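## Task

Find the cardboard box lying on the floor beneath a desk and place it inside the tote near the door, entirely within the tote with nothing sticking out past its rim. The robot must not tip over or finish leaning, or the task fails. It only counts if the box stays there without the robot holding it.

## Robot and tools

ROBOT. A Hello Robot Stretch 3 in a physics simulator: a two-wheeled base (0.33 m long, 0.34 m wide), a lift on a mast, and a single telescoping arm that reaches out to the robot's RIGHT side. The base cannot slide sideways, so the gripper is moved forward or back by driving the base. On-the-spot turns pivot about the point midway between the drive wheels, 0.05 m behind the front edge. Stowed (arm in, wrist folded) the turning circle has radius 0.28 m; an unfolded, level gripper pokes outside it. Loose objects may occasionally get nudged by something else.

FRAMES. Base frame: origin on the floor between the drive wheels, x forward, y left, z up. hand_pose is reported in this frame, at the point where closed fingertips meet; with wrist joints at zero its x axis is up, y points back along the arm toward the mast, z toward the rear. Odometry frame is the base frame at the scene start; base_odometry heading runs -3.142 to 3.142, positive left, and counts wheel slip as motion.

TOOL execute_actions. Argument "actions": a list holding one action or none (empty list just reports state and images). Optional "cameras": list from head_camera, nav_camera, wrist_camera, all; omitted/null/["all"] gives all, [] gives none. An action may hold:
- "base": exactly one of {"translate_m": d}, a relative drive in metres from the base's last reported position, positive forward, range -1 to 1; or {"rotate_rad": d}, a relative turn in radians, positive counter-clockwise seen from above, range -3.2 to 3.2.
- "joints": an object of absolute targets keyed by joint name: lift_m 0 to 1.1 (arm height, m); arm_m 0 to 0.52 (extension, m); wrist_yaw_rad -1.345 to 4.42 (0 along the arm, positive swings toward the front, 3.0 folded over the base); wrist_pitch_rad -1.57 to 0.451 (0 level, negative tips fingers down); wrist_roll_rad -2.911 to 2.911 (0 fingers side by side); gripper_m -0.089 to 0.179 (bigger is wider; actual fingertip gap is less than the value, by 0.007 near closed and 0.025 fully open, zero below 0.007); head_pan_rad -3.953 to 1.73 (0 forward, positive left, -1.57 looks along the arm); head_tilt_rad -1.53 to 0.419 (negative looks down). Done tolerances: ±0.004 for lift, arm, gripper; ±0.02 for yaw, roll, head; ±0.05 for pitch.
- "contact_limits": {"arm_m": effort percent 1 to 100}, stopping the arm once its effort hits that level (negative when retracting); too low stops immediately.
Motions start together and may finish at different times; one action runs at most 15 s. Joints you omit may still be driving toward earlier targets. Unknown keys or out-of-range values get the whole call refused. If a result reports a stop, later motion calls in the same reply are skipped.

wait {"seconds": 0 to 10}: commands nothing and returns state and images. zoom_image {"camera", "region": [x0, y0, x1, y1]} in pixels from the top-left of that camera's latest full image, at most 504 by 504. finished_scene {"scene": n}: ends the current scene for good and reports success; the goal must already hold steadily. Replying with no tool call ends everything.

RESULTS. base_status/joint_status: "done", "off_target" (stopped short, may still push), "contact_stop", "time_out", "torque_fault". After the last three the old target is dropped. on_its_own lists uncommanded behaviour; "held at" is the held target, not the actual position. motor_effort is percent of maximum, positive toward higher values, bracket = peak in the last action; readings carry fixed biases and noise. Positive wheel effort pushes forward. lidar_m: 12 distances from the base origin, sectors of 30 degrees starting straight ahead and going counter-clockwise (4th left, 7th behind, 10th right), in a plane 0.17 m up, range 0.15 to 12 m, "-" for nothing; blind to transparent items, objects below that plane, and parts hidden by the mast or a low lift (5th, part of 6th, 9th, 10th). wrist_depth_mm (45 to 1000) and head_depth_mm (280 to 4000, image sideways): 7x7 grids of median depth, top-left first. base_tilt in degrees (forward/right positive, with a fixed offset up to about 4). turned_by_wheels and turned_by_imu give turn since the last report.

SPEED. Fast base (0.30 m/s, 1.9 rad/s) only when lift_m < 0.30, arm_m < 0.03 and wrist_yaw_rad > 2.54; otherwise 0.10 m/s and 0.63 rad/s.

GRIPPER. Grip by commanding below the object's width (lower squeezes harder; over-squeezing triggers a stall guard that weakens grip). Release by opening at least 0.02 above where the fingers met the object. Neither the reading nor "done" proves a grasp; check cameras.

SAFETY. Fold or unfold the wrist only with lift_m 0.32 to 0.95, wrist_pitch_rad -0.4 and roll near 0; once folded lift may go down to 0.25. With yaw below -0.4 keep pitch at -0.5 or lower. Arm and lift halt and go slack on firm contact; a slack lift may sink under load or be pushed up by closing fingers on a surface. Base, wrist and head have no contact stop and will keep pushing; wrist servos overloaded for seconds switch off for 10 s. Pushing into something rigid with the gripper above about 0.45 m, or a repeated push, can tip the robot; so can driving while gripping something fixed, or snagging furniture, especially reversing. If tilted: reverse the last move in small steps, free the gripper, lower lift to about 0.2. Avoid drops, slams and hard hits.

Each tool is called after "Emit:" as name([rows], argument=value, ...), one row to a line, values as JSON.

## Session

Emit:
execute_actions(actions=[])

Scene clock: 0.00 s.
base_odometry: x=+0.000 y=+0.000 heading=+0.000 (m, m, rad; odometry frame)
turned_by_wheels: +0.000 (rad since the last result)
turned_by_imu: +0.000 (rad since the last result)
base_tilt: forward=-2.2 right=+1.0 (deg)
lidar_m: 0.88 0.84 0.87 1.18 2.28 1.26 0.92 0.88 0.92 1.24 1.20 1.22
head_depth_mm: 1272 1254 1232 1211 1190 1184 1170 / 1164 1151 1131 1114 1099 1086 1072 / 1076 1061 1046 1039 1027 1014 999 / 993 985 976 966 952 940 931 / 932 920 908 901 896 882 874 / 874 866 856 847 838 832 823 / 821 814 805 798 791 781 777
base_status: not commanded
joint_positions: lift_m=+0.379 arm_m=-0.002 wrist_yaw_rad=+3.037 wrist_pitch_rad=-0.605 wrist_roll_rad=+0.001 gripper_m=+0.037 head_pan_rad=-0.004 head_tilt_rad=-0.007
joint_status: not commanded
motor_effort: left_wheel=-1 right_wheel=+0 lift_m=+20 arm_m=+0 wrist_yaw_rad=+1 wrist_pitch_rad=+4 wrist_roll_rad=+0 gripper_m=+0 head_pan_rad=-1 head_tilt_rad=+1 (%)
hand_pose: x=-0.0006 y=+0.0531 z=+0.3524 quat_wxyz=(+0.246, +0.685, +0.175, +0.663) (m; base frame)
wrist_depth_mm: - - - - - 814 669 / - - - - - 859 700 / 885 865 - 840 824 816 722 / 721 724 719 705 692 679 670 / 612 607 605 610 604 593 577 / 535 543 - - 505 511 509 / 472 - - - 455 457 453
pictures: head_camera (sideways: a quarter turn clockwise sets it upright), nav_camera (sideways: a quarter turn counterclockwise sets it upright), wrist_camera
Images, in order (width x height): head_camera 896x504, nav_camera 672x504, wrist_camera 644x364.

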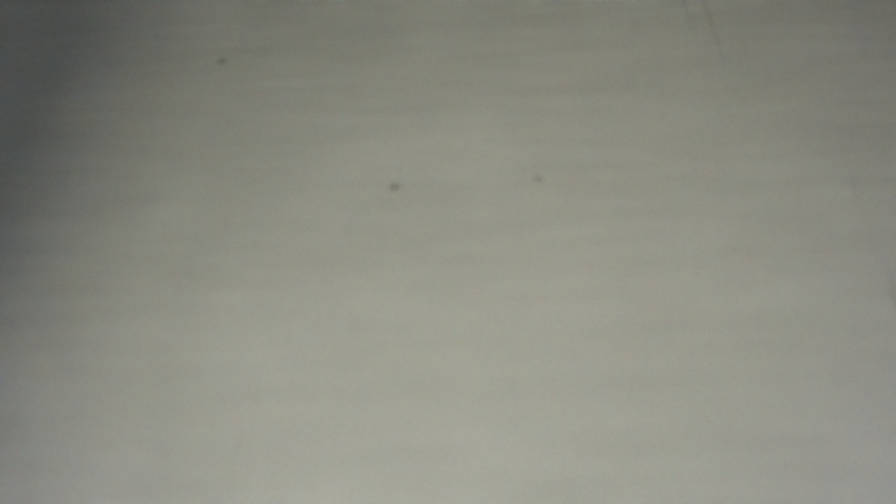

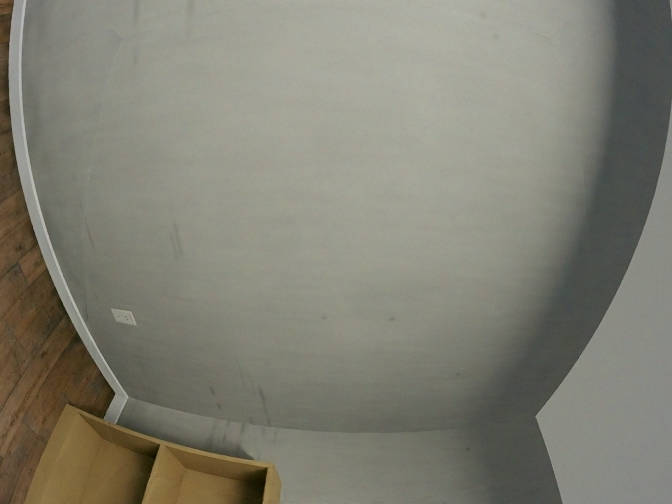

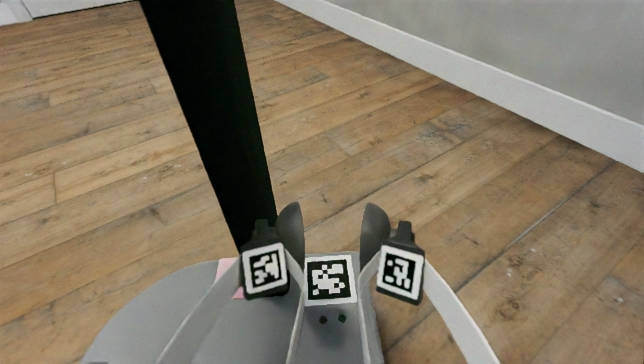

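Emit:
execute_actions([
  {"joints": {"head_pan_rad": 1.7, "head_tilt_rad": -0.45, "lift_m": 0.28, "wrist_pitch_rad": -0.45}},
], cameras=["head_camera", "nav_camera"])

Emit:
execute_actions([
  {"joints": {"head_pan_rad": -3.6, "head_tilt_rad": -0.45}},
], cameras=["head_camera", "nav_camera"])

Scene clock: 10.10 s.
base_odometry: x=+0.000 y=+0.000 heading=+0.000 (m, m, rad; odometry frame)
turned_by_wheels: +0.000 (rad since the last result)
turned_by_imu: +0.001 (rad since the last result)
base_tilt: forward=-2.2 right=+1.0 (deg)
lidar_m: 0.88 0.85 0.87 1.18 2.28 1.26 0.92 0.88 0.92 1.24 1.19 1.21
head_depth_mm: 1000 1056 1110 1181 1237 1307 1352 / 1125 1201 1282 1352 1447 1539 1427 / 1345 1420 1512 1617 1729 1678 1419 / 1582 1704 1838 1980 2074 1748 1427 / 1934 2110 2279 2472 2260 1762 1425 / 1987 2095 2242 2385 2272 1764 1420 / 1893 2032 2132 2256 2301 1796 1469
base_status: not commanded
joint_positions: lift_m=+0.280 arm_m=-0.002 wrist_yaw_rad=+3.037 wrist_pitch_rad=-0.470 wrist_roll_rad=+0.001 gripper_m=+0.037 head_pan_rad=+1.693 head_tilt_rad=-0.444
joint_status: all done
motor_effort: left_wheel=-2(1) right_wheel=+0(0) lift_m=+17(22) arm_m=+0(0) wrist_yaw_rad=+0(1) wrist_pitch_rad=+7(8) wrist_roll_rad=+0(0) gripper_m=+0(0) head_pan_rad=+3(35) head_tilt_rad=-2(18) (%)
hand_pose: x=+0.0015 y=+0.0735 z=+0.2813 quat_wxyz=(+0.201, +0.695, +0.129, +0.678) (m; base frame)
wrist_depth_mm: - - - - - 795 645 / - - - - - 852 671 / 916 880 880 871 869 808 706 / 687 688 - 676 666 660 645 / 567 560 557 575 565 540 538 / 479 504 - - 451 457 457 / 423 - - - 402 402 393
pictures: head_camera (sideways: a quarter turn clockwise sets it upright), nav_camera (sideways: a quarter turn counterclockwise sets it upright)
Images, in order (width x height): head_camera 896x504, nav_camera 672x504.

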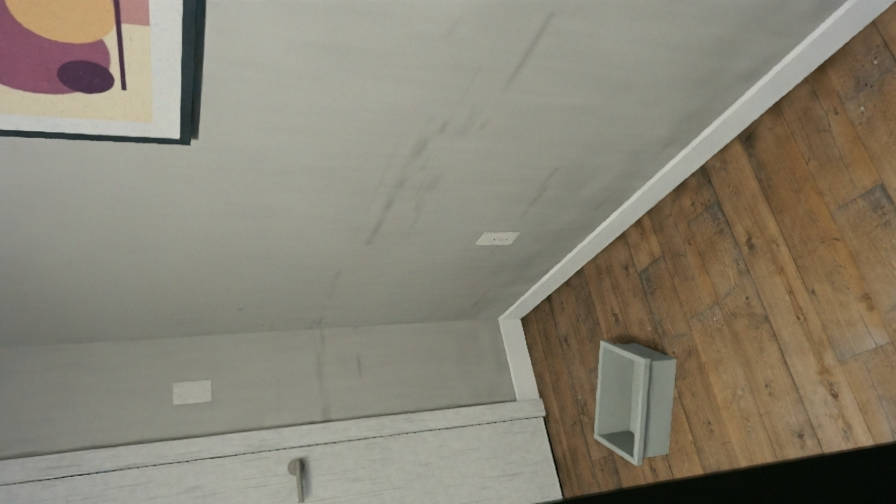

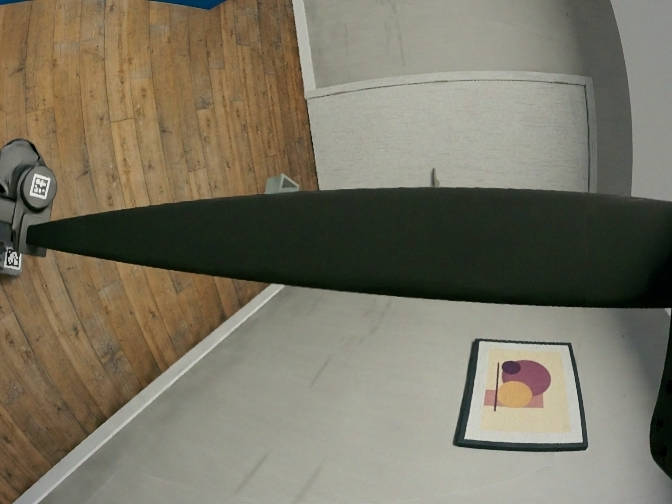

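Scene clock: 13.27 s.
base_odometry: x=+0.000 y=+0.000 heading=+0.000 (m, m, rad; odometry frame)
turned_by_wheels: +0.000 (rad since the last result)
turned_by_imu: +0.001 (rad since the last result)
base_tilt: forward=-2.2 right=+0.9 (deg)
lidar_m: 0.88 0.85 0.88 1.19 2.28 1.26 0.92 0.88 0.91 1.24 1.19 1.22
head_depth_mm: 1937 2055 2196 2317 2257 1753 1416 / 2029 2151 2316 2451 2274 1748 1416 / 2144 2280 2433 2634 2258 1739 1416 / 2247 2414 2622 2757 2281 1769 1420 / 1292 1359 1439 1526 1629 1666 1420 / 1132 1190 1251 1314 1382 1467 1431 / 1018 1060 1100 1159 1213 1271 1328
base_status: not commanded
joint_positions: lift_m=+0.280 arm_m=-0.002 wrist_yaw_rad=+3.037 wrist_pitch_rad=-0.470 wrist_roll_rad=+0.001 gripper_m=+0.037 head_pan_rad=-3.593 head_tilt_rad=-0.444
joint_status: all done
motor_effort: left_wheel=-1(1) right_wheel=+1(0) lift_m=+17(17) arm_m=+0(0) wrist_yaw_rad=+1(2) wrist_pitch_rad=+7(7) wrist_roll_rad=+0(0) gripper_m=+0(0) head_pan_rad=-3(36) head_tilt_rad=-1(1) (%)
hand_pose: x=+0.0015 y=+0.0735 z=+0.2813 quat_wxyz=(+0.201, +0.695, +0.129, +0.678) (m; base frame)
wrist_depth_mm: - - - - - 798 652 / - - - - - 842 675 / 916 900 875 878 857 792 707 / 697 687 - 674 669 665 651 / 568 560 558 567 561 547 536 / 480 502 - - 447 462 454 / 425 - - - 404 395 397
pictures: head_camera (sideways: a quarter turn clockwise sets it upright), nav_camera (sideways: a quarter turn counterclockwise sets it upright)
Images, in order (width x height): head_camera 896x504, nav_camera 672x504.

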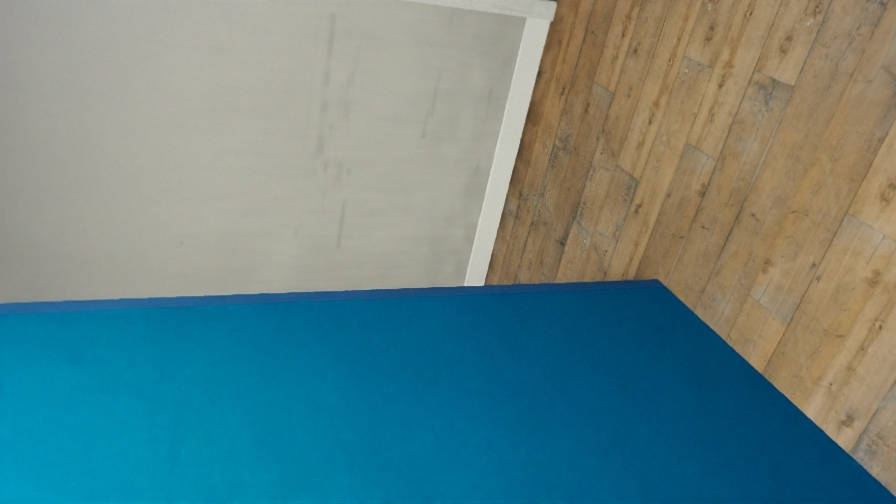

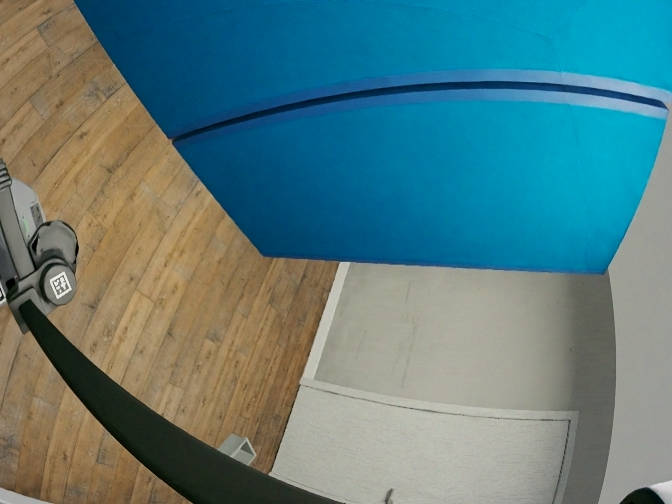

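Emit:
execute_actions([
  {"base": {"rotate_rad": 2.346}, "joints": {"head_pan_rad": 0.0, "head_tilt_rad": -0.6}},
], cameras=["nav_camera"])

Emit:
execute_actions([
  {"base": {"translate_m": 1.0}},
], cameras=["nav_camera"])

Emit:
execute_actions([
  {"base": {"translate_m": 0.8}},
], cameras=["nav_camera"])

Emit:
execute_actions([
  {"base": {"rotate_rad": 1.32}},
], cameras=["head_camera", "nav_camera"])

Scene clock: 29.97 s.
base_odometry: x=+0.000 y=+0.000 heading=+2.346 (m, m, rad; odometry frame)
turned_by_wheels: +2.346 (rad since the last result)
turned_by_imu: +2.339 (rad since the last result)
base_tilt: forward=-2.2 right=+0.9 (deg)
lidar_m: 2.26 1.04 0.88 0.88 1.00 1.19 1.25 1.00 0.85 0.85 0.96 1.60
head_depth_mm: 1851 2019 2211 2339 1804 1527 1291 / 1887 2046 2251 2381 1890 1525 1289 / 1899 2086 2306 2412 1877 1523 1281 / 1952 2132 2331 2450 1870 1525 1280 / 1981 2183 2416 2451 1881 1533 1280 / 2040 2225 2439 2453 1886 1527 1283 / 2050 2224 2502 2441 1861 1527 1293
base_status: done
joint_positions: lift_m=+0.280 arm_m=-0.002 wrist_yaw_rad=+3.037 wrist_pitch_rad=-0.470 wrist_roll_rad=+0.001 gripper_m=+0.037 head_pan_rad=-0.007 head_tilt_rad=-0.593
joint_status: all done
motor_effort: left_wheel=-2(6) right_wheel=+2(14) lift_m=+17(17) arm_m=-1(1) wrist_yaw_rad=+0(1) wrist_pitch_rad=+7(7) wrist_roll_rad=+0(0) gripper_m=+1(0) head_pan_rad=+2(35) head_tilt_rad=-2(10) (%)
hand_pose: x=+0.0015 y=+0.0735 z=+0.2813 quat_wxyz=(+0.201, +0.695, +0.129, +0.678) (m; base frame)
wrist_depth_mm: 987 976 881 852 816 778 750 / - - 967 937 891 853 831 / 906 889 887 875 845 845 827 / 696 687 - 678 666 666 650 / 562 563 561 576 564 541 536 / 477 503 - - 449 457 453 / 423 - - - 399 395 393
pictures: nav_camera (sideways: a quarter turn counterclockwise sets it upright)
Images, in order (width x height): nav_camera 672x504.

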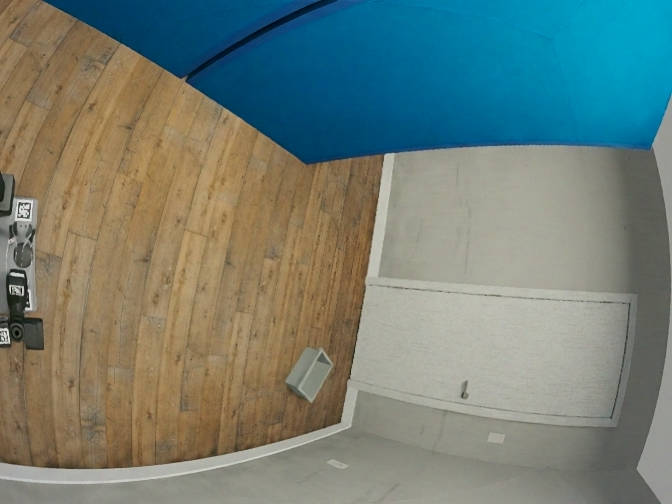

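Scene clock: 35.07 s.
base_odometry: x=-0.700 y=+0.714 heading=+2.346 (m, m, rad; odometry frame)
turned_by_wheels: +0.000 (rad since the last result)
turned_by_imu: +0.006 (rad since the last result)
base_tilt: forward=-2.2 right=+0.9 (deg)
lidar_m: 1.29 1.50 0.66 0.65 0.75 1.25 2.13 1.26 1.08 1.07 1.22 1.30
head_depth_mm: 1049 1141 1255 1387 1558 1525 1288 / 1060 1157 1277 1410 1581 1517 1278 / 1081 1173 1291 1433 1620 1539 1282 / 1112 1221 1340 1497 1679 1512 1282 / 1128 1240 1368 1521 1704 1526 1287 / 1149 1256 1401 1555 1738 1529 1290 / 1170 1285 1424 1600 1766 1534 1287
base_status: done
joint_positions: lift_m=+0.280 arm_m=-0.002 wrist_yaw_rad=+3.037 wrist_pitch_rad=-0.470 wrist_roll_rad=+0.001 gripper_m=+0.037 head_pan_rad=-0.007 head_tilt_rad=-0.594
joint_status: not commanded
motor_effort: left_wheel=-3(7) right_wheel=+3(11) lift_m=+17(17) arm_m=-1(0) wrist_yaw_rad=+2(1) wrist_pitch_rad=+7(7) wrist_roll_rad=+0(0) gripper_m=+0(1) head_pan_rad=+3(2) head_tilt_rad=-2(1) (%)
hand_pose: x=+0.0015 y=+0.0736 z=+0.2814 quat_wxyz=(+0.201, +0.695, +0.129, +0.678) (m; base frame)
wrist_depth_mm: 743 743 665 645 622 586 - / 848 802 735 710 683 640 - / 902 861 806 778 744 721 824 / 706 688 - 680 666 652 645 / 571 557 557 571 561 544 539 / 479 508 - - 451 459 453 / 422 - - - 400 399 397
pictures: nav_camera (sideways: a quarter turn counterclockwise sets it upright)
Images, in order (width x height): nav_camera 672x504.

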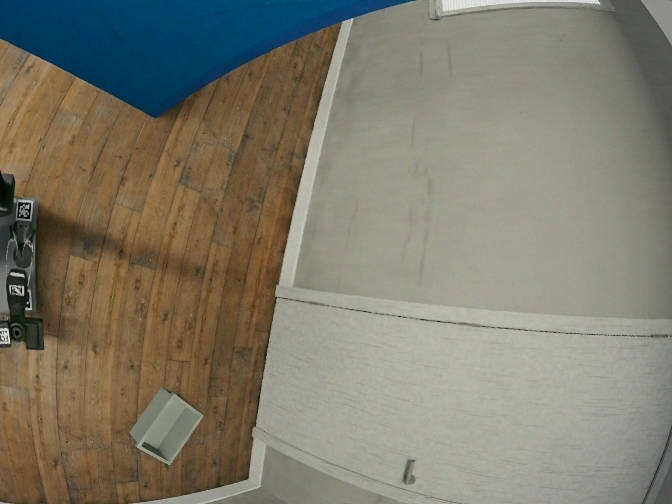

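Scene clock: 39.43 s.
base_odometry: x=-1.260 y=+1.286 heading=+2.346 (m, m, rad; odometry frame)
turned_by_wheels: +0.000 (rad since the last result)
turned_by_imu: +0.005 (rad since the last result)
base_tilt: forward=-2.2 right=+0.9 (deg)
lidar_m: 0.54 0.62 1.04 0.88 0.74 0.90 2.65 1.48 1.26 1.14 0.62 0.51
head_depth_mm: 396 425 461 510 583 668 773 / 419 458 497 544 602 681 783 / 426 465 513 568 643 734 845 / 434 472 521 581 657 754 884 / 440 482 532 593 674 780 917 / 448 490 542 607 692 801 948 / 456 500 553 621 709 824 978
base_status: done
joint_positions: lift_m=+0.280 arm_m=-0.002 wrist_yaw_rad=+3.037 wrist_pitch_rad=-0.470 wrist_roll_rad=+0.001 gripper_m=+0.037 head_pan_rad=-0.007 head_tilt_rad=-0.594
joint_status: not commanded
motor_effort: left_wheel=-2(3) right_wheel=+2(10) lift_m=+17(17) arm_m=+0(1) wrist_yaw_rad=+1(1) wrist_pitch_rad=+7(7) wrist_roll_rad=+0(0) gripper_m=+0(0) head_pan_rad=+2(3) head_tilt_rad=-2(2) (%)
hand_pose: x=+0.0015 y=+0.0736 z=+0.2814 quat_wxyz=(+0.201, +0.695, +0.128, +0.678) (m; base frame)
wrist_depth_mm: 553 537 - - - - 808 / 623 600 - - - - 788 / 718 669 875 853 857 841 748 / 705 691 - 674 667 653 651 / 566 556 563 571 565 542 538 / 479 507 - - 453 458 458 / 425 - - - 404 397 393
pictures: nav_camera (sideways: a quarter turn counterclockwise sets it upright)
Images, in order (width x height): nav_camera 672x504.

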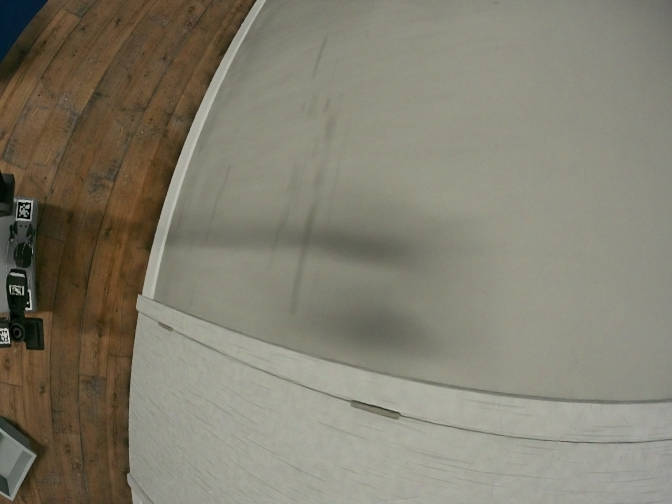

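Scene clock: 41.60 s.
base_odometry: x=-1.260 y=+1.286 heading=-2.618 (m, m, rad; odometry frame)
turned_by_wheels: +1.320 (rad since the last result)
turned_by_imu: +1.316 (rad since the last result)
base_tilt: forward=-2.2 right=+0.9 (deg)
lidar_m: 1.94 0.63 0.65 1.70 1.83 1.31 1.26 0.76 0.55 0.51 0.56 0.75
head_depth_mm: 1292 1319 1354 1370 1407 1418 1287 / 1728 1736 1826 1878 1802 1524 1281 / 2617 2735 2841 2407 1877 1520 1282 / 2915 3226 3422 2477 1870 1536 1281 / 2915 3206 3337 2442 1881 1532 1285 / 2911 3179 3346 2450 1880 1531 1289 / 2890 3068 3308 2467 1883 1524 1289
base_status: done
joint_positions: lift_m=+0.280 arm_m=-0.002 wrist_yaw_rad=+3.037 wrist_pitch_rad=-0.470 wrist_roll_rad=+0.001 gripper_m=+0.037 head_pan_rad=-0.007 head_tilt_rad=-0.594
joint_status: not commanded
motor_effort: left_wheel=-2(6) right_wheel=+2(13) lift_m=+17(16) arm_m=+0(0) wrist_yaw_rad=+0(0) wrist_pitch_rad=+7(7) wrist_roll_rad=+0(0) gripper_m=-1(1) head_pan_rad=+2(2) head_tilt_rad=-2(2) (%)
hand_pose: x=+0.0015 y=+0.0736 z=+0.2814 quat_wxyz=(+0.201, +0.695, +0.128, +0.678) (m; base frame)
wrist_depth_mm: - - - - - 715 497 / - - - - - 735 523 / 907 894 866 871 862 746 561 / 700 688 - 678 666 663 618 / 564 561 556 571 565 538 540 / 476 506 - - 459 458 456 / 426 - - - 399 402 395
pictures: head_camera (sideways: a quarter turn clockwise sets it upright), nav_camera (sideways: a quarter turn counterclockwise sets it upright)
Images, in order (width x height): head_camera 896x504, nav_camera 672x504.

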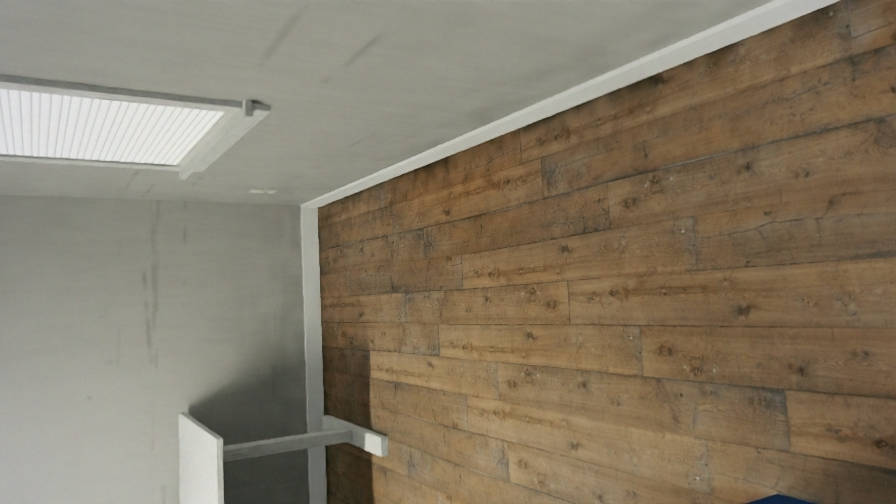

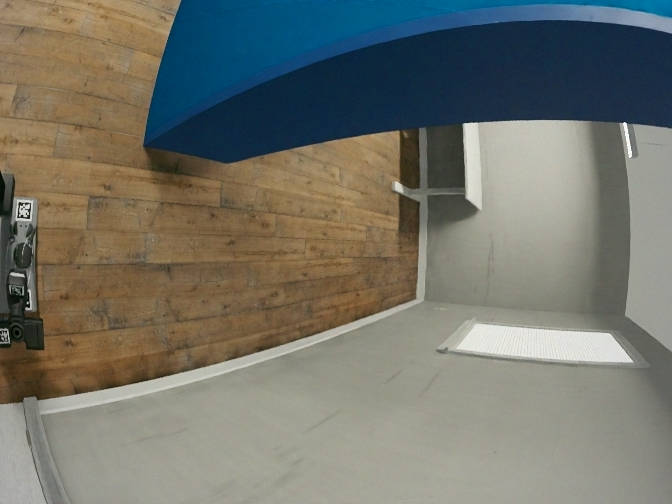

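Emit:
execute_actions([
  {"base": {"translate_m": 1.0}, "joints": {"head_pan_rad": 0.8, "head_tilt_rad": -0.5}},
], cameras=["head_camera", "nav_camera"])

Emit:
execute_actions([
  {"base": {"translate_m": 0.5}, "joints": {"head_pan_rad": 1.4, "head_tilt_rad": -0.5}},
], cameras=["head_camera", "nav_camera"])

Scene clock: 53.10 s.
base_odometry: x=-2.125 y=+0.786 heading=-2.618 (m, m, rad; odometry frame)
turned_by_wheels: +0.000 (rad since the last result)
turned_by_imu: +0.007 (rad since the last result)
base_tilt: forward=-2.2 right=+0.9 (deg)
lidar_m: 1.89 2.13 3.08 0.44 0.45 0.61 2.20 0.75 0.54 0.52 0.54 0.73
head_depth_mm: 2271 2415 2242 2686 2046 1651 1356 / 2441 2567 2488 2834 2074 1638 1359 / 2586 2794 2794 2843 2070 1639 1352 / 2791 3018 2805 2857 2100 1646 1367 / 3031 3327 3658 2872 2086 1641 1359 / 3326 3551 3803 2922 2085 1652 1359 / 3166 3362 3544 2856 2087 1664 1361
base_status: done
joint_positions: lift_m=+0.280 arm_m=-0.002 wrist_yaw_rad=+3.037 wrist_pitch_rad=-0.470 wrist_roll_rad=+0.001 gripper_m=+0.037 head_pan_rad=+0.793 head_tilt_rad=-0.507
joint_status: all done
motor_effort: left_wheel=-2(5) right_wheel=+3(11) lift_m=+17(17) arm_m=-1(1) wrist_yaw_rad=+0(1) wrist_pitch_rad=+7(7) wrist_roll_rad=+0(0) gripper_m=+1(0) head_pan_rad=+2(34) head_tilt_rad=+2(9) (%)
hand_pose: x=+0.0015 y=+0.0736 z=+0.2814 quat_wxyz=(+0.201, +0.695, +0.128, +0.678) (m; base frame)
wrist_depth_mm: 414 423 441 - - - - / 453 462 490 - - - - / 499 512 528 868 857 842 830 / 559 568 - 678 671 660 659 / 568 557 559 568 567 544 539 / 476 507 - - 454 457 457 / 423 - - - 399 396 392
pictures: head_camera (sideways: a quarter turn clockwise sets it upright), nav_camera (sideways: a quarter turn counterclockwise sets it upright)
Images, in order (width x height): head_camera 896x504, nav_camera 672x504.

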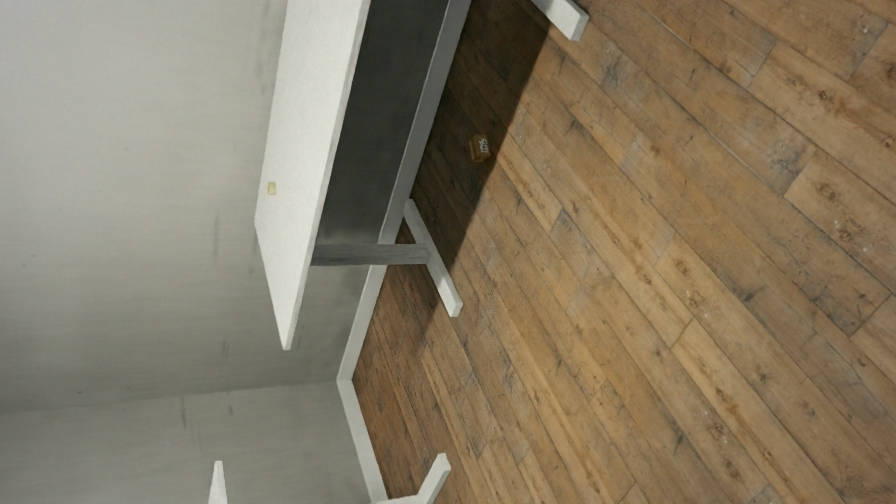

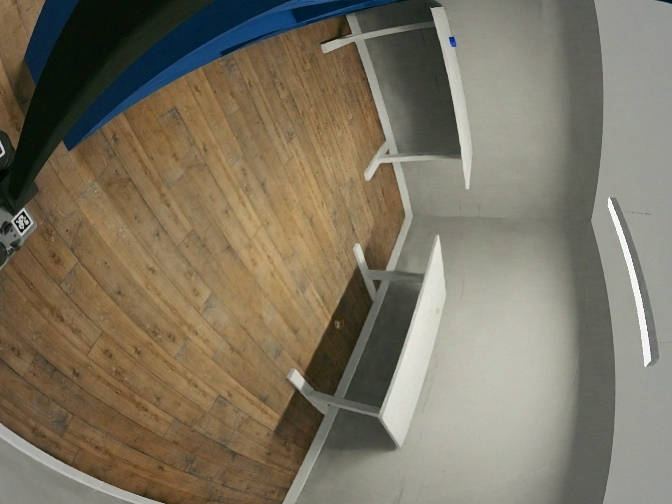

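Scene clock: 56.33 s.
base_odometry: x=-2.558 y=+0.536 heading=-2.618 (m, m, rad; odometry frame)
turned_by_wheels: +0.000 (rad since the last result)
turned_by_imu: +0.003 (rad since the last result)
base_tilt: forward=-2.2 right=+0.9 (deg)
lidar_m: 1.87 1.66 2.42 2.34 1.47 0.72 2.07 0.74 0.53 0.51 0.53 0.72
head_depth_mm: 3056 3223 3464 2862 2086 1631 1354 / 2975 3237 3526 2851 2102 1633 1356 / 2905 3079 3430 2860 2097 1635 1354 / 2836 2964 3310 2895 2112 1643 1358 / 2774 2932 3240 2856 2074 1651 1359 / 2705 2855 3159 2873 2107 1659 1354 / 2638 2776 3048 2798 2095 1650 1367
base_status: done
joint_positions: lift_m=+0.280 arm_m=-0.002 wrist_yaw_rad=+3.037 wrist_pitch_rad=-0.470 wrist_roll_rad=+0.001 gripper_m=+0.037 head_pan_rad=+1.393 head_tilt_rad=-0.507
joint_status: all done
motor_effort: left_wheel=-3(7) right_wheel=+2(11) lift_m=+17(17) arm_m=-1(0) wrist_yaw_rad=+1(0) wrist_pitch_rad=+7(7) wrist_roll_rad=+0(0) gripper_m=+1(2) head_pan_rad=+2(29) head_tilt_rad=+2(4) (%)
hand_pose: x=+0.0015 y=+0.0736 z=+0.2814 quat_wxyz=(+0.201, +0.695, +0.128, +0.678) (m; base frame)
wrist_depth_mm: - - - - - - - / - - - - - - - / 765 855 870 879 879 837 834 / 653 682 - 684 660 655 650 / 565 557 558 566 563 544 537 / 483 504 - - 459 462 454 / 425 - - - 399 398 397
pictures: head_camera (sideways: a quarter turn clockwise sets it upright), nav_camera (sideways: a quarter turn counterclockwise sets it upright)
Images, in order (width x height): head_camera 896x504, nav_camera 672x504.

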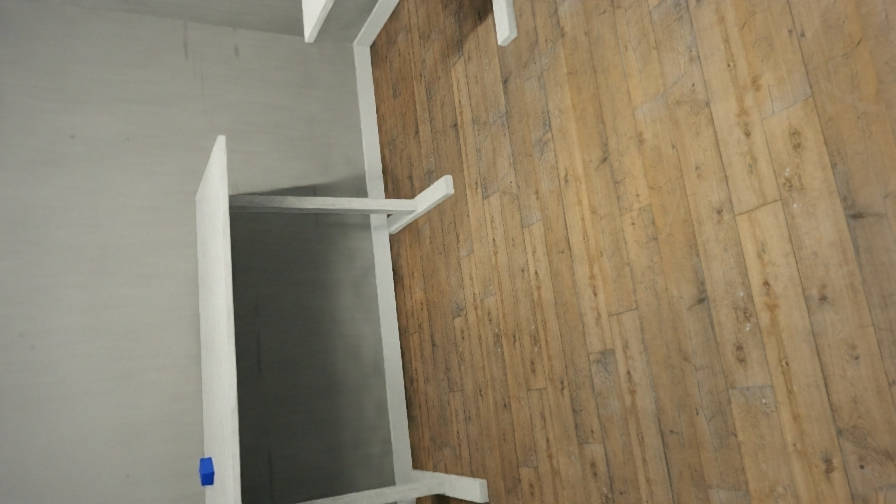

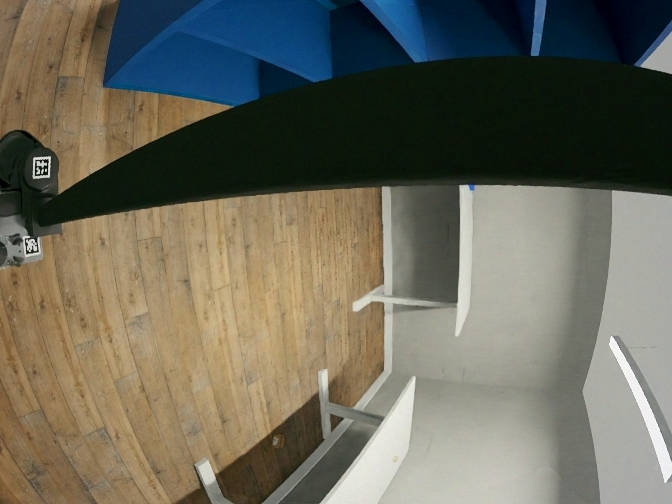

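Emit:
execute_actions([
  {"joints": {"head_pan_rad": 0.77, "head_tilt_rad": -0.65}},
], cameras=["head_camera", "nav_camera"])

Scene clock: 66.00 s.
base_odometry: x=-2.558 y=+0.536 heading=-2.618 (m, m, rad; odometry frame)
turned_by_wheels: +0.000 (rad since the last result)
turned_by_imu: +0.001 (rad since the last result)
base_tilt: forward=-2.2 right=+1.0 (deg)
lidar_m: 1.88 1.66 2.43 2.33 1.47 0.72 2.06 0.74 0.53 0.51 0.53 0.72
head_depth_mm: 1812 1929 1578 2039 1789 1464 1247 / 1904 2030 1573 2278 1778 1472 1253 / 2063 2141 2431 2268 1793 1475 1241 / 2215 2291 2698 2271 1786 1470 1244 / 2421 2283 2786 2268 1785 1466 1246 / 2635 2785 2978 2287 1786 1464 1252 / 2892 3258 3151 2274 1779 1467 1251
base_status: not commanded
joint_positions: lift_m=+0.280 arm_m=-0.002 wrist_yaw_rad=+3.037 wrist_pitch_rad=-0.470 wrist_roll_rad=+0.001 gripper_m=+0.037 head_pan_rad=+0.777 head_tilt_rad=-0.642
joint_status: all done
motor_effort: left_wheel=-1(2) right_wheel=+2(2) lift_m=+17(17) arm_m=+0(1) wrist_yaw_rad=+1(1) wrist_pitch_rad=+7(7) wrist_roll_rad=+0(0) gripper_m=+1(0) head_pan_rad=-4(32) head_tilt_rad=-2(12) (%)
hand_pose: x=+0.0015 y=+0.0736 z=+0.2814 quat_wxyz=(+0.201, +0.695, +0.128, +0.678) (m; base frame)
wrist_depth_mm: - - - - - - - / - - - - - - - / 754 851 870 860 860 836 827 / 656 688 - 683 665 652 647 / 567 565 560 570 567 545 538 / 479 504 - - 455 458 453 / 423 - - - 402 397 393
pictures: head_camera (sideways: a quarter turn clockwise sets it upright), nav_camera (sideways: a quarter turn counterclockwise sets it upright)
Images, in order (width x height): head_camera 896x504, nav_camera 672x504.

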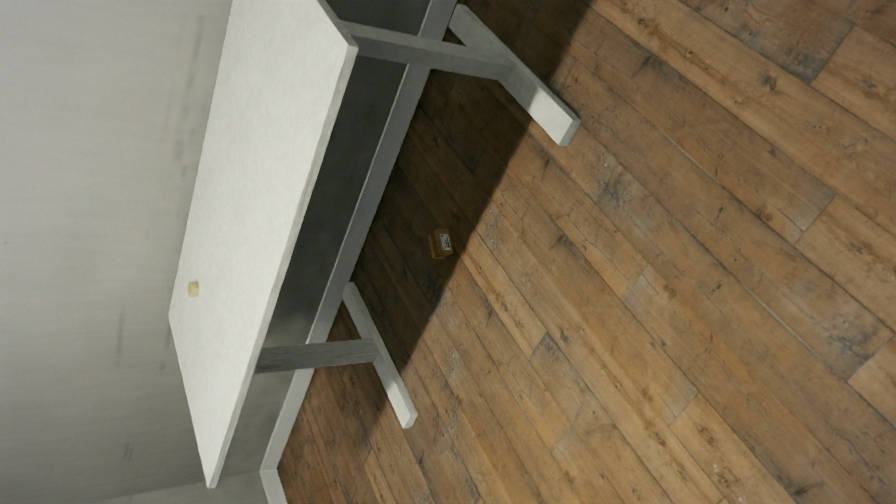

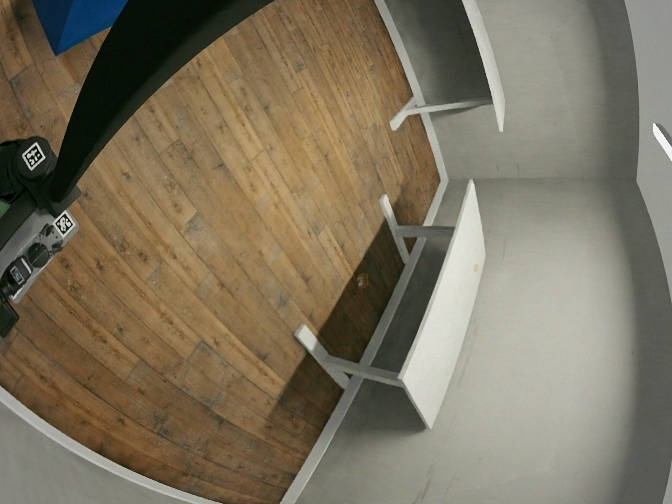

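Emit:
zoom_image(camera="head_camera", region=[380, 190, 500, 300])

Region (380, 190, 500, 300) of head_camera's 896x504 image, scaled by 4.200, with more detail than that image has; it fills the top 462 rows of this view, and the rest is white.

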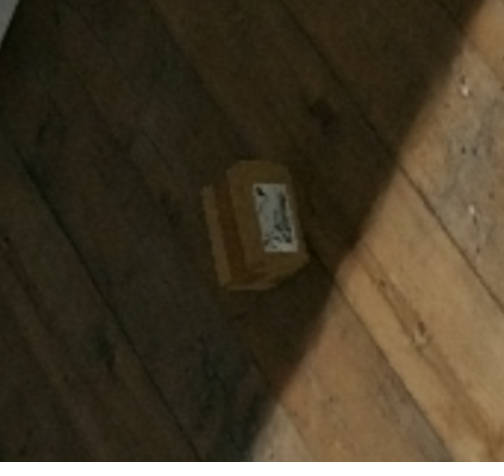

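Emit:
execute_actions([
  {"base": {"rotate_rad": 1.071}, "joints": {"head_pan_rad": -0.5, "head_tilt_rad": -0.8}},
], cameras=["nav_camera"])

Emit:
execute_actions([
  {"base": {"translate_m": 1.0}},
], cameras=["nav_camera"])

Emit:
execute_actions([
  {"base": {"translate_m": 0.5}},
], cameras=["nav_camera"])

Emit:
execute_actions([
  {"base": {"rotate_rad": 0.5}, "joints": {"head_pan_rad": -1.57, "head_tilt_rad": -1.0}},
], cameras=["head_camera", "nav_camera"])

Scene clock: 88.80 s.
base_odometry: x=-2.558 y=+0.536 heading=-1.547 (m, m, rad; odometry frame)
turned_by_wheels: +1.071 (rad since the last result)
turned_by_imu: +1.069 (rad since the last result)
base_tilt: forward=-2.2 right=+0.9 (deg)
lidar_m: 2.42 2.33 1.44 0.72 1.91 0.73 0.53 0.51 0.53 0.73 2.00 1.66
head_depth_mm: 1704 1880 2136 1888 1567 1336 1168 / 1786 1992 2194 1867 1564 1337 1172 / 1855 1481 2140 1881 1563 1334 1170 / 1928 1558 2352 1821 1558 1344 1168 / 1991 1642 2353 1880 1557 1330 1170 / 2077 2487 2348 1879 1562 1337 1169 / 2099 2653 2342 1875 1550 1329 1169
base_status: done
joint_positions: lift_m=+0.280 arm_m=-0.002 wrist_yaw_rad=+3.037 wrist_pitch_rad=-0.470 wrist_roll_rad=+0.001 gripper_m=+0.037 head_pan_rad=-0.493 head_tilt_rad=-0.790
joint_status: all done
motor_effort: left_wheel=-2(7) right_wheel=+2(11) lift_m=+17(17) arm_m=-1(1) wrist_yaw_rad=+1(0) wrist_pitch_rad=+7(7) wrist_roll_rad=+0(0) gripper_m=+0(0) head_pan_rad=-4(36) head_tilt_rad=-3(13) (%)
hand_pose: x=+0.0015 y=+0.0736 z=+0.2814 quat_wxyz=(+0.201, +0.695, +0.128, +0.678) (m; base frame)
wrist_depth_mm: - - - 791 - - - / - - - 894 977 - - / 909 896 877 845 845 846 828 / 696 688 - 681 667 658 653 / 570 564 561 571 563 538 537 / 473 501 - - 455 461 457 / 426 - - - 400 399 397
pictures: nav_camera (sideways: a quarter turn counterclockwise sets it upright)
Images, in order (width x height): nav_camera 672x504.

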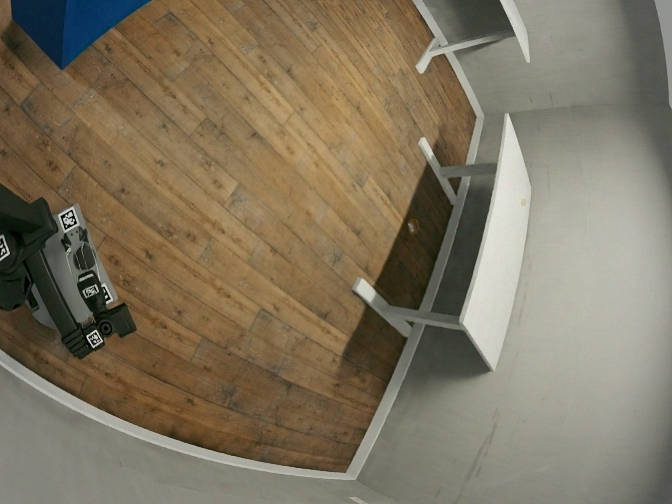

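Scene clock: 93.90 s.
base_odometry: x=-2.534 y=-0.464 heading=-1.547 (m, m, rad; odometry frame)
turned_by_wheels: +0.000 (rad since the last result)
turned_by_imu: +0.006 (rad since the last result)
base_tilt: forward=-2.2 right=+0.9 (deg)
lidar_m: 2.15 1.95 1.75 1.16 1.44 1.12 1.43 1.38 1.43 1.56 1.07 1.45
head_depth_mm: 1281 1359 1048 916 1576 1335 1170 / 1348 1414 1045 1737 1562 1334 1180 / 1414 1409 1046 1835 1564 1329 1168 / 1491 1404 1045 1883 1560 1332 1176 / 1572 1400 1084 1879 1556 1328 1166 / 1661 1388 1172 1783 1543 1335 1165 / 1767 1395 2109 1868 1563 1326 1168
base_status: done
joint_positions: lift_m=+0.280 arm_m=-0.002 wrist_yaw_rad=+3.037 wrist_pitch_rad=-0.470 wrist_roll_rad=+0.001 gripper_m=+0.037 head_pan_rad=-0.493 head_tilt_rad=-0.791
joint_status: not commanded
motor_effort: left_wheel=-2(4) right_wheel=+3(9) lift_m=+17(17) arm_m=+0(1) wrist_yaw_rad=+0(1) wrist_pitch_rad=+7(7) wrist_roll_rad=+0(0) gripper_m=+2(1) head_pan_rad=-4(3) head_tilt_rad=-2(3) (%)
hand_pose: x=+0.0015 y=+0.0736 z=+0.2814 quat_wxyz=(+0.201, +0.695, +0.128, +0.678) (m; base frame)
wrist_depth_mm: - - - - - - - / - - - - - - - / 856 895 881 881 872 842 836 / 702 691 - 679 656 659 648 / 570 566 560 571 564 543 541 / 480 505 - - 455 458 454 / 423 - - - 402 397 396
pictures: nav_camera (sideways: a quarter turn counterclockwise sets it upright)
Images, in order (width x height): nav_camera 672x504.

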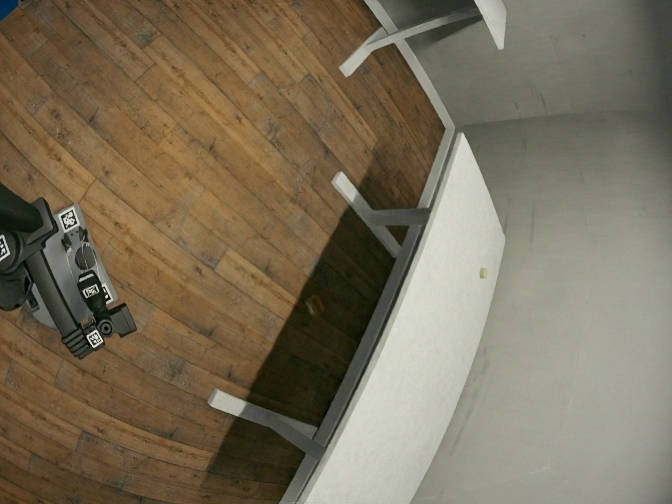

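Scene clock: 97.13 s.
base_odometry: x=-2.523 y=-0.964 heading=-1.547 (m, m, rad; odometry frame)
turned_by_wheels: +0.000 (rad since the last result)
turned_by_imu: +0.003 (rad since the last result)
base_tilt: forward=-2.2 right=+0.9 (deg)
lidar_m: 1.81 1.48 1.82 1.62 1.77 1.54 1.87 1.81 1.77 1.03 1.26 0.99
head_depth_mm: 1073 1188 1051 836 709 1318 1169 / 1128 1236 1047 831 729 1332 1174 / 1184 1286 1044 832 1457 1337 1173 / 1247 1336 1043 833 1516 1340 1168 / 1306 1467 1041 855 1509 1334 1170 / 1390 1578 1041 882 1559 1330 1163 / 1471 1695 1884 1721 1552 1334 1175
base_status: done
joint_positions: lift_m=+0.280 arm_m=-0.002 wrist_yaw_rad=+3.037 wrist_pitch_rad=-0.470 wrist_roll_rad=+0.001 gripper_m=+0.037 head_pan_rad=-0.493 head_tilt_rad=-0.791
joint_status: not commanded
motor_effort: left_wheel=-2(8) right_wheel=+2(10) lift_m=+17(17) arm_m=-1(1) wrist_yaw_rad=+1(0) wrist_pitch_rad=+7(7) wrist_roll_rad=+0(0) gripper_m=+1(1) head_pan_rad=-3(3) head_tilt_rad=-3(3) (%)
hand_pose: x=+0.0015 y=+0.0736 z=+0.2814 quat_wxyz=(+0.201, +0.695, +0.128, +0.678) (m; base frame)
wrist_depth_mm: - - - - - - - / - - - - - - - / 889 888 862 863 873 847 845 / 704 689 - 676 669 657 651 / 563 565 554 571 564 538 538 / 473 507 - - 458 463 454 / 426 - - - 402 402 398
pictures: nav_camera (sideways: a quarter turn counterclockwise sets it upright)
Images, in order (width x height): nav_camera 672x504.

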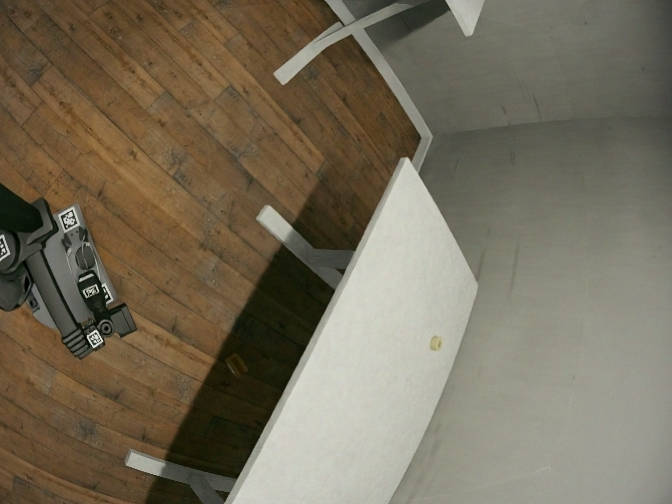

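Scene clock: 98.67 s.
base_odometry: x=-2.523 y=-0.964 heading=-1.047 (m, m, rad; odometry frame)
turned_by_wheels: +0.500 (rad since the last result)
turned_by_imu: +0.499 (rad since the last result)
base_tilt: forward=-2.2 right=+1.0 (deg)
lidar_m: 1.48 1.82 1.62 1.31 1.81 1.88 1.81 1.82 1.03 1.26 0.99 1.76
head_depth_mm: 1136 958 804 1500 1388 1234 1119 / 1133 952 803 1489 1388 1236 1136 / 1130 951 802 1488 1382 1231 - / 1125 951 796 1474 1384 1234 - / 1112 944 795 1476 1373 1232 1104 / 1111 943 792 1465 1372 1221 1108 / 1102 937 789 1471 1370 1226 1107
base_status: done
joint_positions: lift_m=+0.280 arm_m=-0.002 wrist_yaw_rad=+3.037 wrist_pitch_rad=-0.470 wrist_roll_rad=+0.001 gripper_m=+0.037 head_pan_rad=-1.563 head_tilt_rad=-0.988
joint_status: all done
motor_effort: left_wheel=-3(7) right_wheel=+3(11) lift_m=+17(17) arm_m=-1(1) wrist_yaw_rad=+0(2) wrist_pitch_rad=+7(7) wrist_roll_rad=+0(0) gripper_m=+0(0) head_pan_rad=-4(35) head_tilt_rad=-4(15) (%)
hand_pose: x=+0.0015 y=+0.0736 z=+0.2814 quat_wxyz=(+0.201, +0.695, +0.128, +0.678) (m; base frame)
wrist_depth_mm: - - - - - - - / - - - - - - - / 907 907 869 863 869 840 833 / 705 683 - 684 667 650 649 / 566 566 558 568 563 537 538 / 479 509 - - 457 461 454 / 426 - - - 400 400 398
pictures: head_camera (sideways: a quarter turn clockwise sets it upright), nav_camera (sideways: a quarter turn counterclockwise sets it upright)
Images, in order (width x height): head_camera 896x504, nav_camera 672x504.

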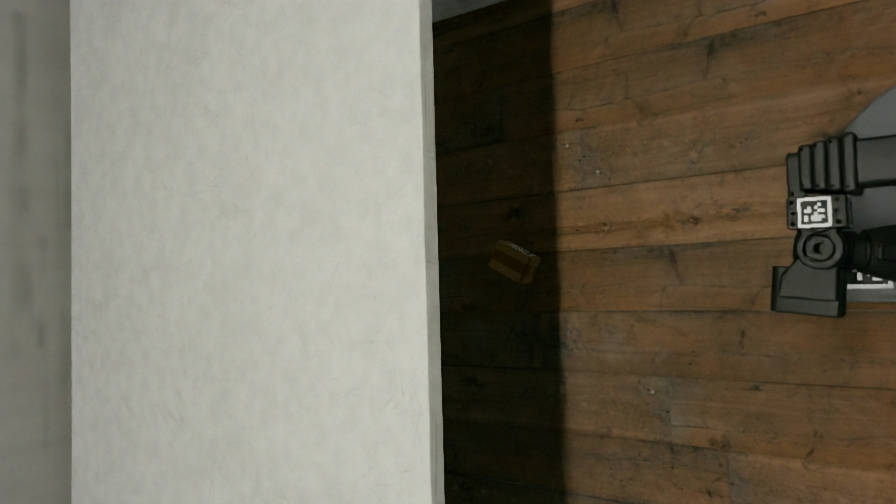

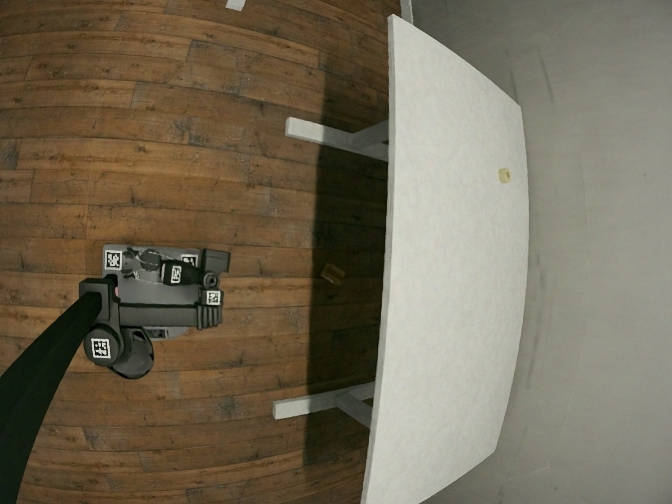

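Emit:
zoom_image(camera="head_camera", region=[440, 190, 600, 330])

Emit:
execute_actions([
  {"joints": {"lift_m": 0.36, "wrist_pitch_rad": -0.4}},
], cameras=[])

Emit:
execute_actions([
  {"joints": {"wrist_yaw_rad": 0.0, "gripper_m": 0.17}},
], cameras=["head_camera", "wrist_camera"])

Region (440, 190, 600, 330) of head_camera's 896x504 image, scaled by 3.150, with more detail than that image has; it fills the top 441 rows of this view, and the rest is white.

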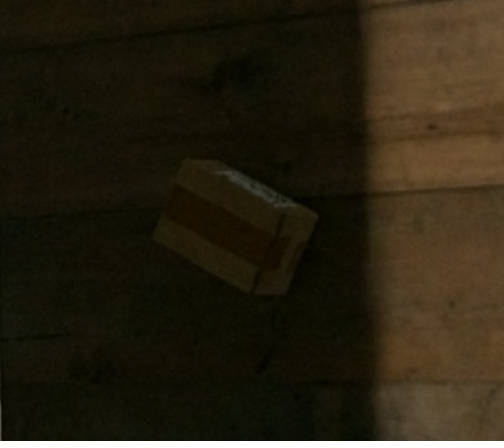

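Scene clock: 104.10 s.
base_odometry: x=-2.523 y=-0.964 heading=-1.047 (m, m, rad; odometry frame)
turned_by_wheels: +0.000 (rad since the last result)
turned_by_imu: +0.001 (rad since the last result)
base_tilt: forward=-2.2 right=+0.9 (deg)
lidar_m: 1.48 1.82 1.62 1.30 1.81 1.88 1.81 1.82 1.03 1.26 0.99 1.76
head_depth_mm: 1142 958 802 1490 1387 1238 1116 / 1129 953 801 1486 1388 1243 1133 / 1129 950 802 1483 1378 1232 - / 1125 949 800 1483 1379 1237 - / 1118 943 798 1469 1374 1234 1103 / 1109 939 793 1471 1375 1231 1108 / 1099 938 791 1469 1368 1232 1105
base_status: not commanded
joint_positions: lift_m=+0.360 arm_m=-0.002 wrist_yaw_rad=+3.037 wrist_pitch_rad=-0.420 wrist_roll_rad=+0.001 gripper_m=+0.037 head_pan_rad=-1.563 head_tilt_rad=-0.988
joint_status: all done
motor_effort: left_wheel=-1(2) right_wheel=+2(3) lift_m=+23(25) arm_m=-1(1) wrist_yaw_rad=+0(0) wrist_pitch_rad=+7(7) wrist_roll_rad=+0(0) gripper_m=+1(0) head_pan_rad=-4(3) head_tilt_rad=-4(4) (%)
hand_pose: x=+0.0022 y=+0.0800 z=+0.3720 quat_wxyz=(+0.184, +0.698, +0.111, +0.683) (m; base frame)
wrist_depth_mm: - - - - - - - / - - - - - - - / - - - - - - - / 895 915 - 869 852 863 846 / 720 711 710 704 711 691 678 / 595 589 604 569 558 574 567 / 510 519 - - 493 494 494
pictures: none
No camera images: the call's "cameras" was empty. Leave "cameras" out to get every camera's image.

Scene clock: 106.63 s.
base_odometry: x=-2.523 y=-0.964 heading=-1.047 (m, m, rad; odometry frame)
turned_by_wheels: +0.000 (rad since the last result)
turned_by_imu: +0.001 (rad since the last result)
base_tilt: forward=-2.2 right=+1.0 (deg)
lidar_m: 1.47 1.82 1.62 1.30 1.81 1.88 1.81 1.82 1.03 1.26 0.99 1.76
head_depth_mm: 1146 960 803 1488 1391 1244 1115 / 1141 955 802 1493 1376 1239 1138 / 1122 950 799 1481 1388 1233 - / 1125 949 797 1473 1389 1273 - / 1116 943 794 1479 1378 1226 1115 / 1109 938 792 1469 1375 1220 1106 / 1107 933 791 1471 1373 1225 1108
base_status: not commanded
joint_positions: lift_m=+0.360 arm_m=-0.002 wrist_yaw_rad=+0.004 wrist_pitch_rad=-0.420 wrist_roll_rad=+0.001 gripper_m=+0.170 head_pan_rad=-1.563 head_tilt_rad=-0.988
joint_status: all done
motor_effort: left_wheel=-1(2) right_wheel=+3(3) lift_m=+24(23) arm_m=-1(1) wrist_yaw_rad=-1(0) wrist_pitch_rad=+7(7) wrist_roll_rad=+0(0) gripper_m=+1(97) head_pan_rad=-4(3) head_tilt_rad=-3(4) (%)
hand_pose: x=-0.0207 y=-0.3670 z=+0.3720 quat_wxyz=(+0.692, +0.149, -0.691, -0.147) (m; base frame)
wrist_depth_mm: 908 942 916 925 899 905 878 / 654 - - - - 968 969 / 721 - - - - - - / 864 847 892 867 883 872 716 / 687 745 699 676 692 717 663 / 596 558 591 580 583 579 583 / 508 514 498 499 493 493 490
pictures: head_camera (sideways: a quarter turn clockwise sets it upright), wrist_camera
Images, in order (width x height): head_camera 896x504, wrist_camera 644x364.

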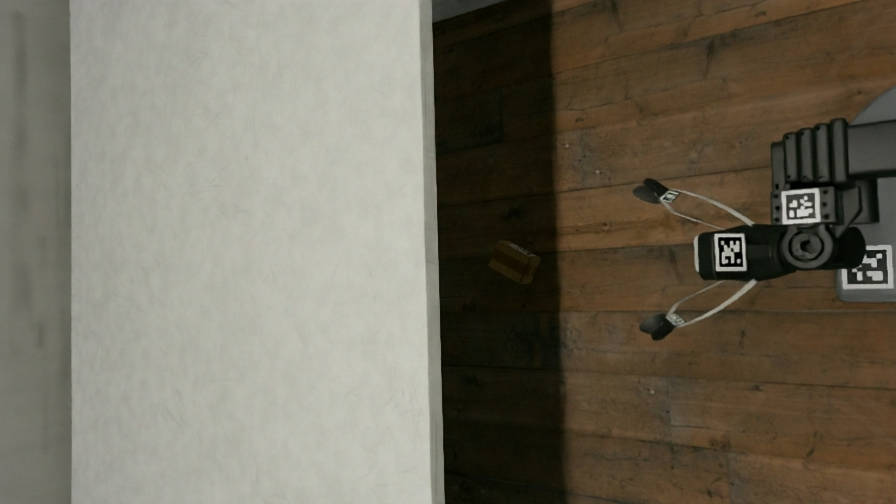

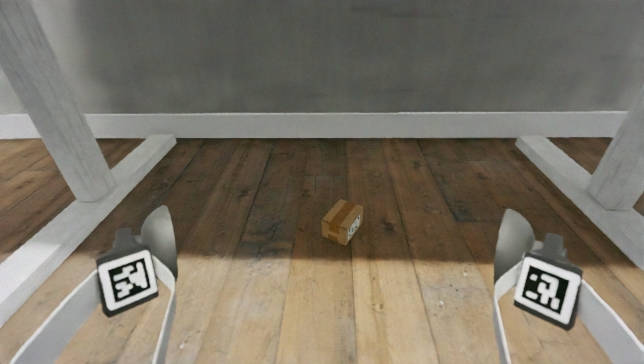

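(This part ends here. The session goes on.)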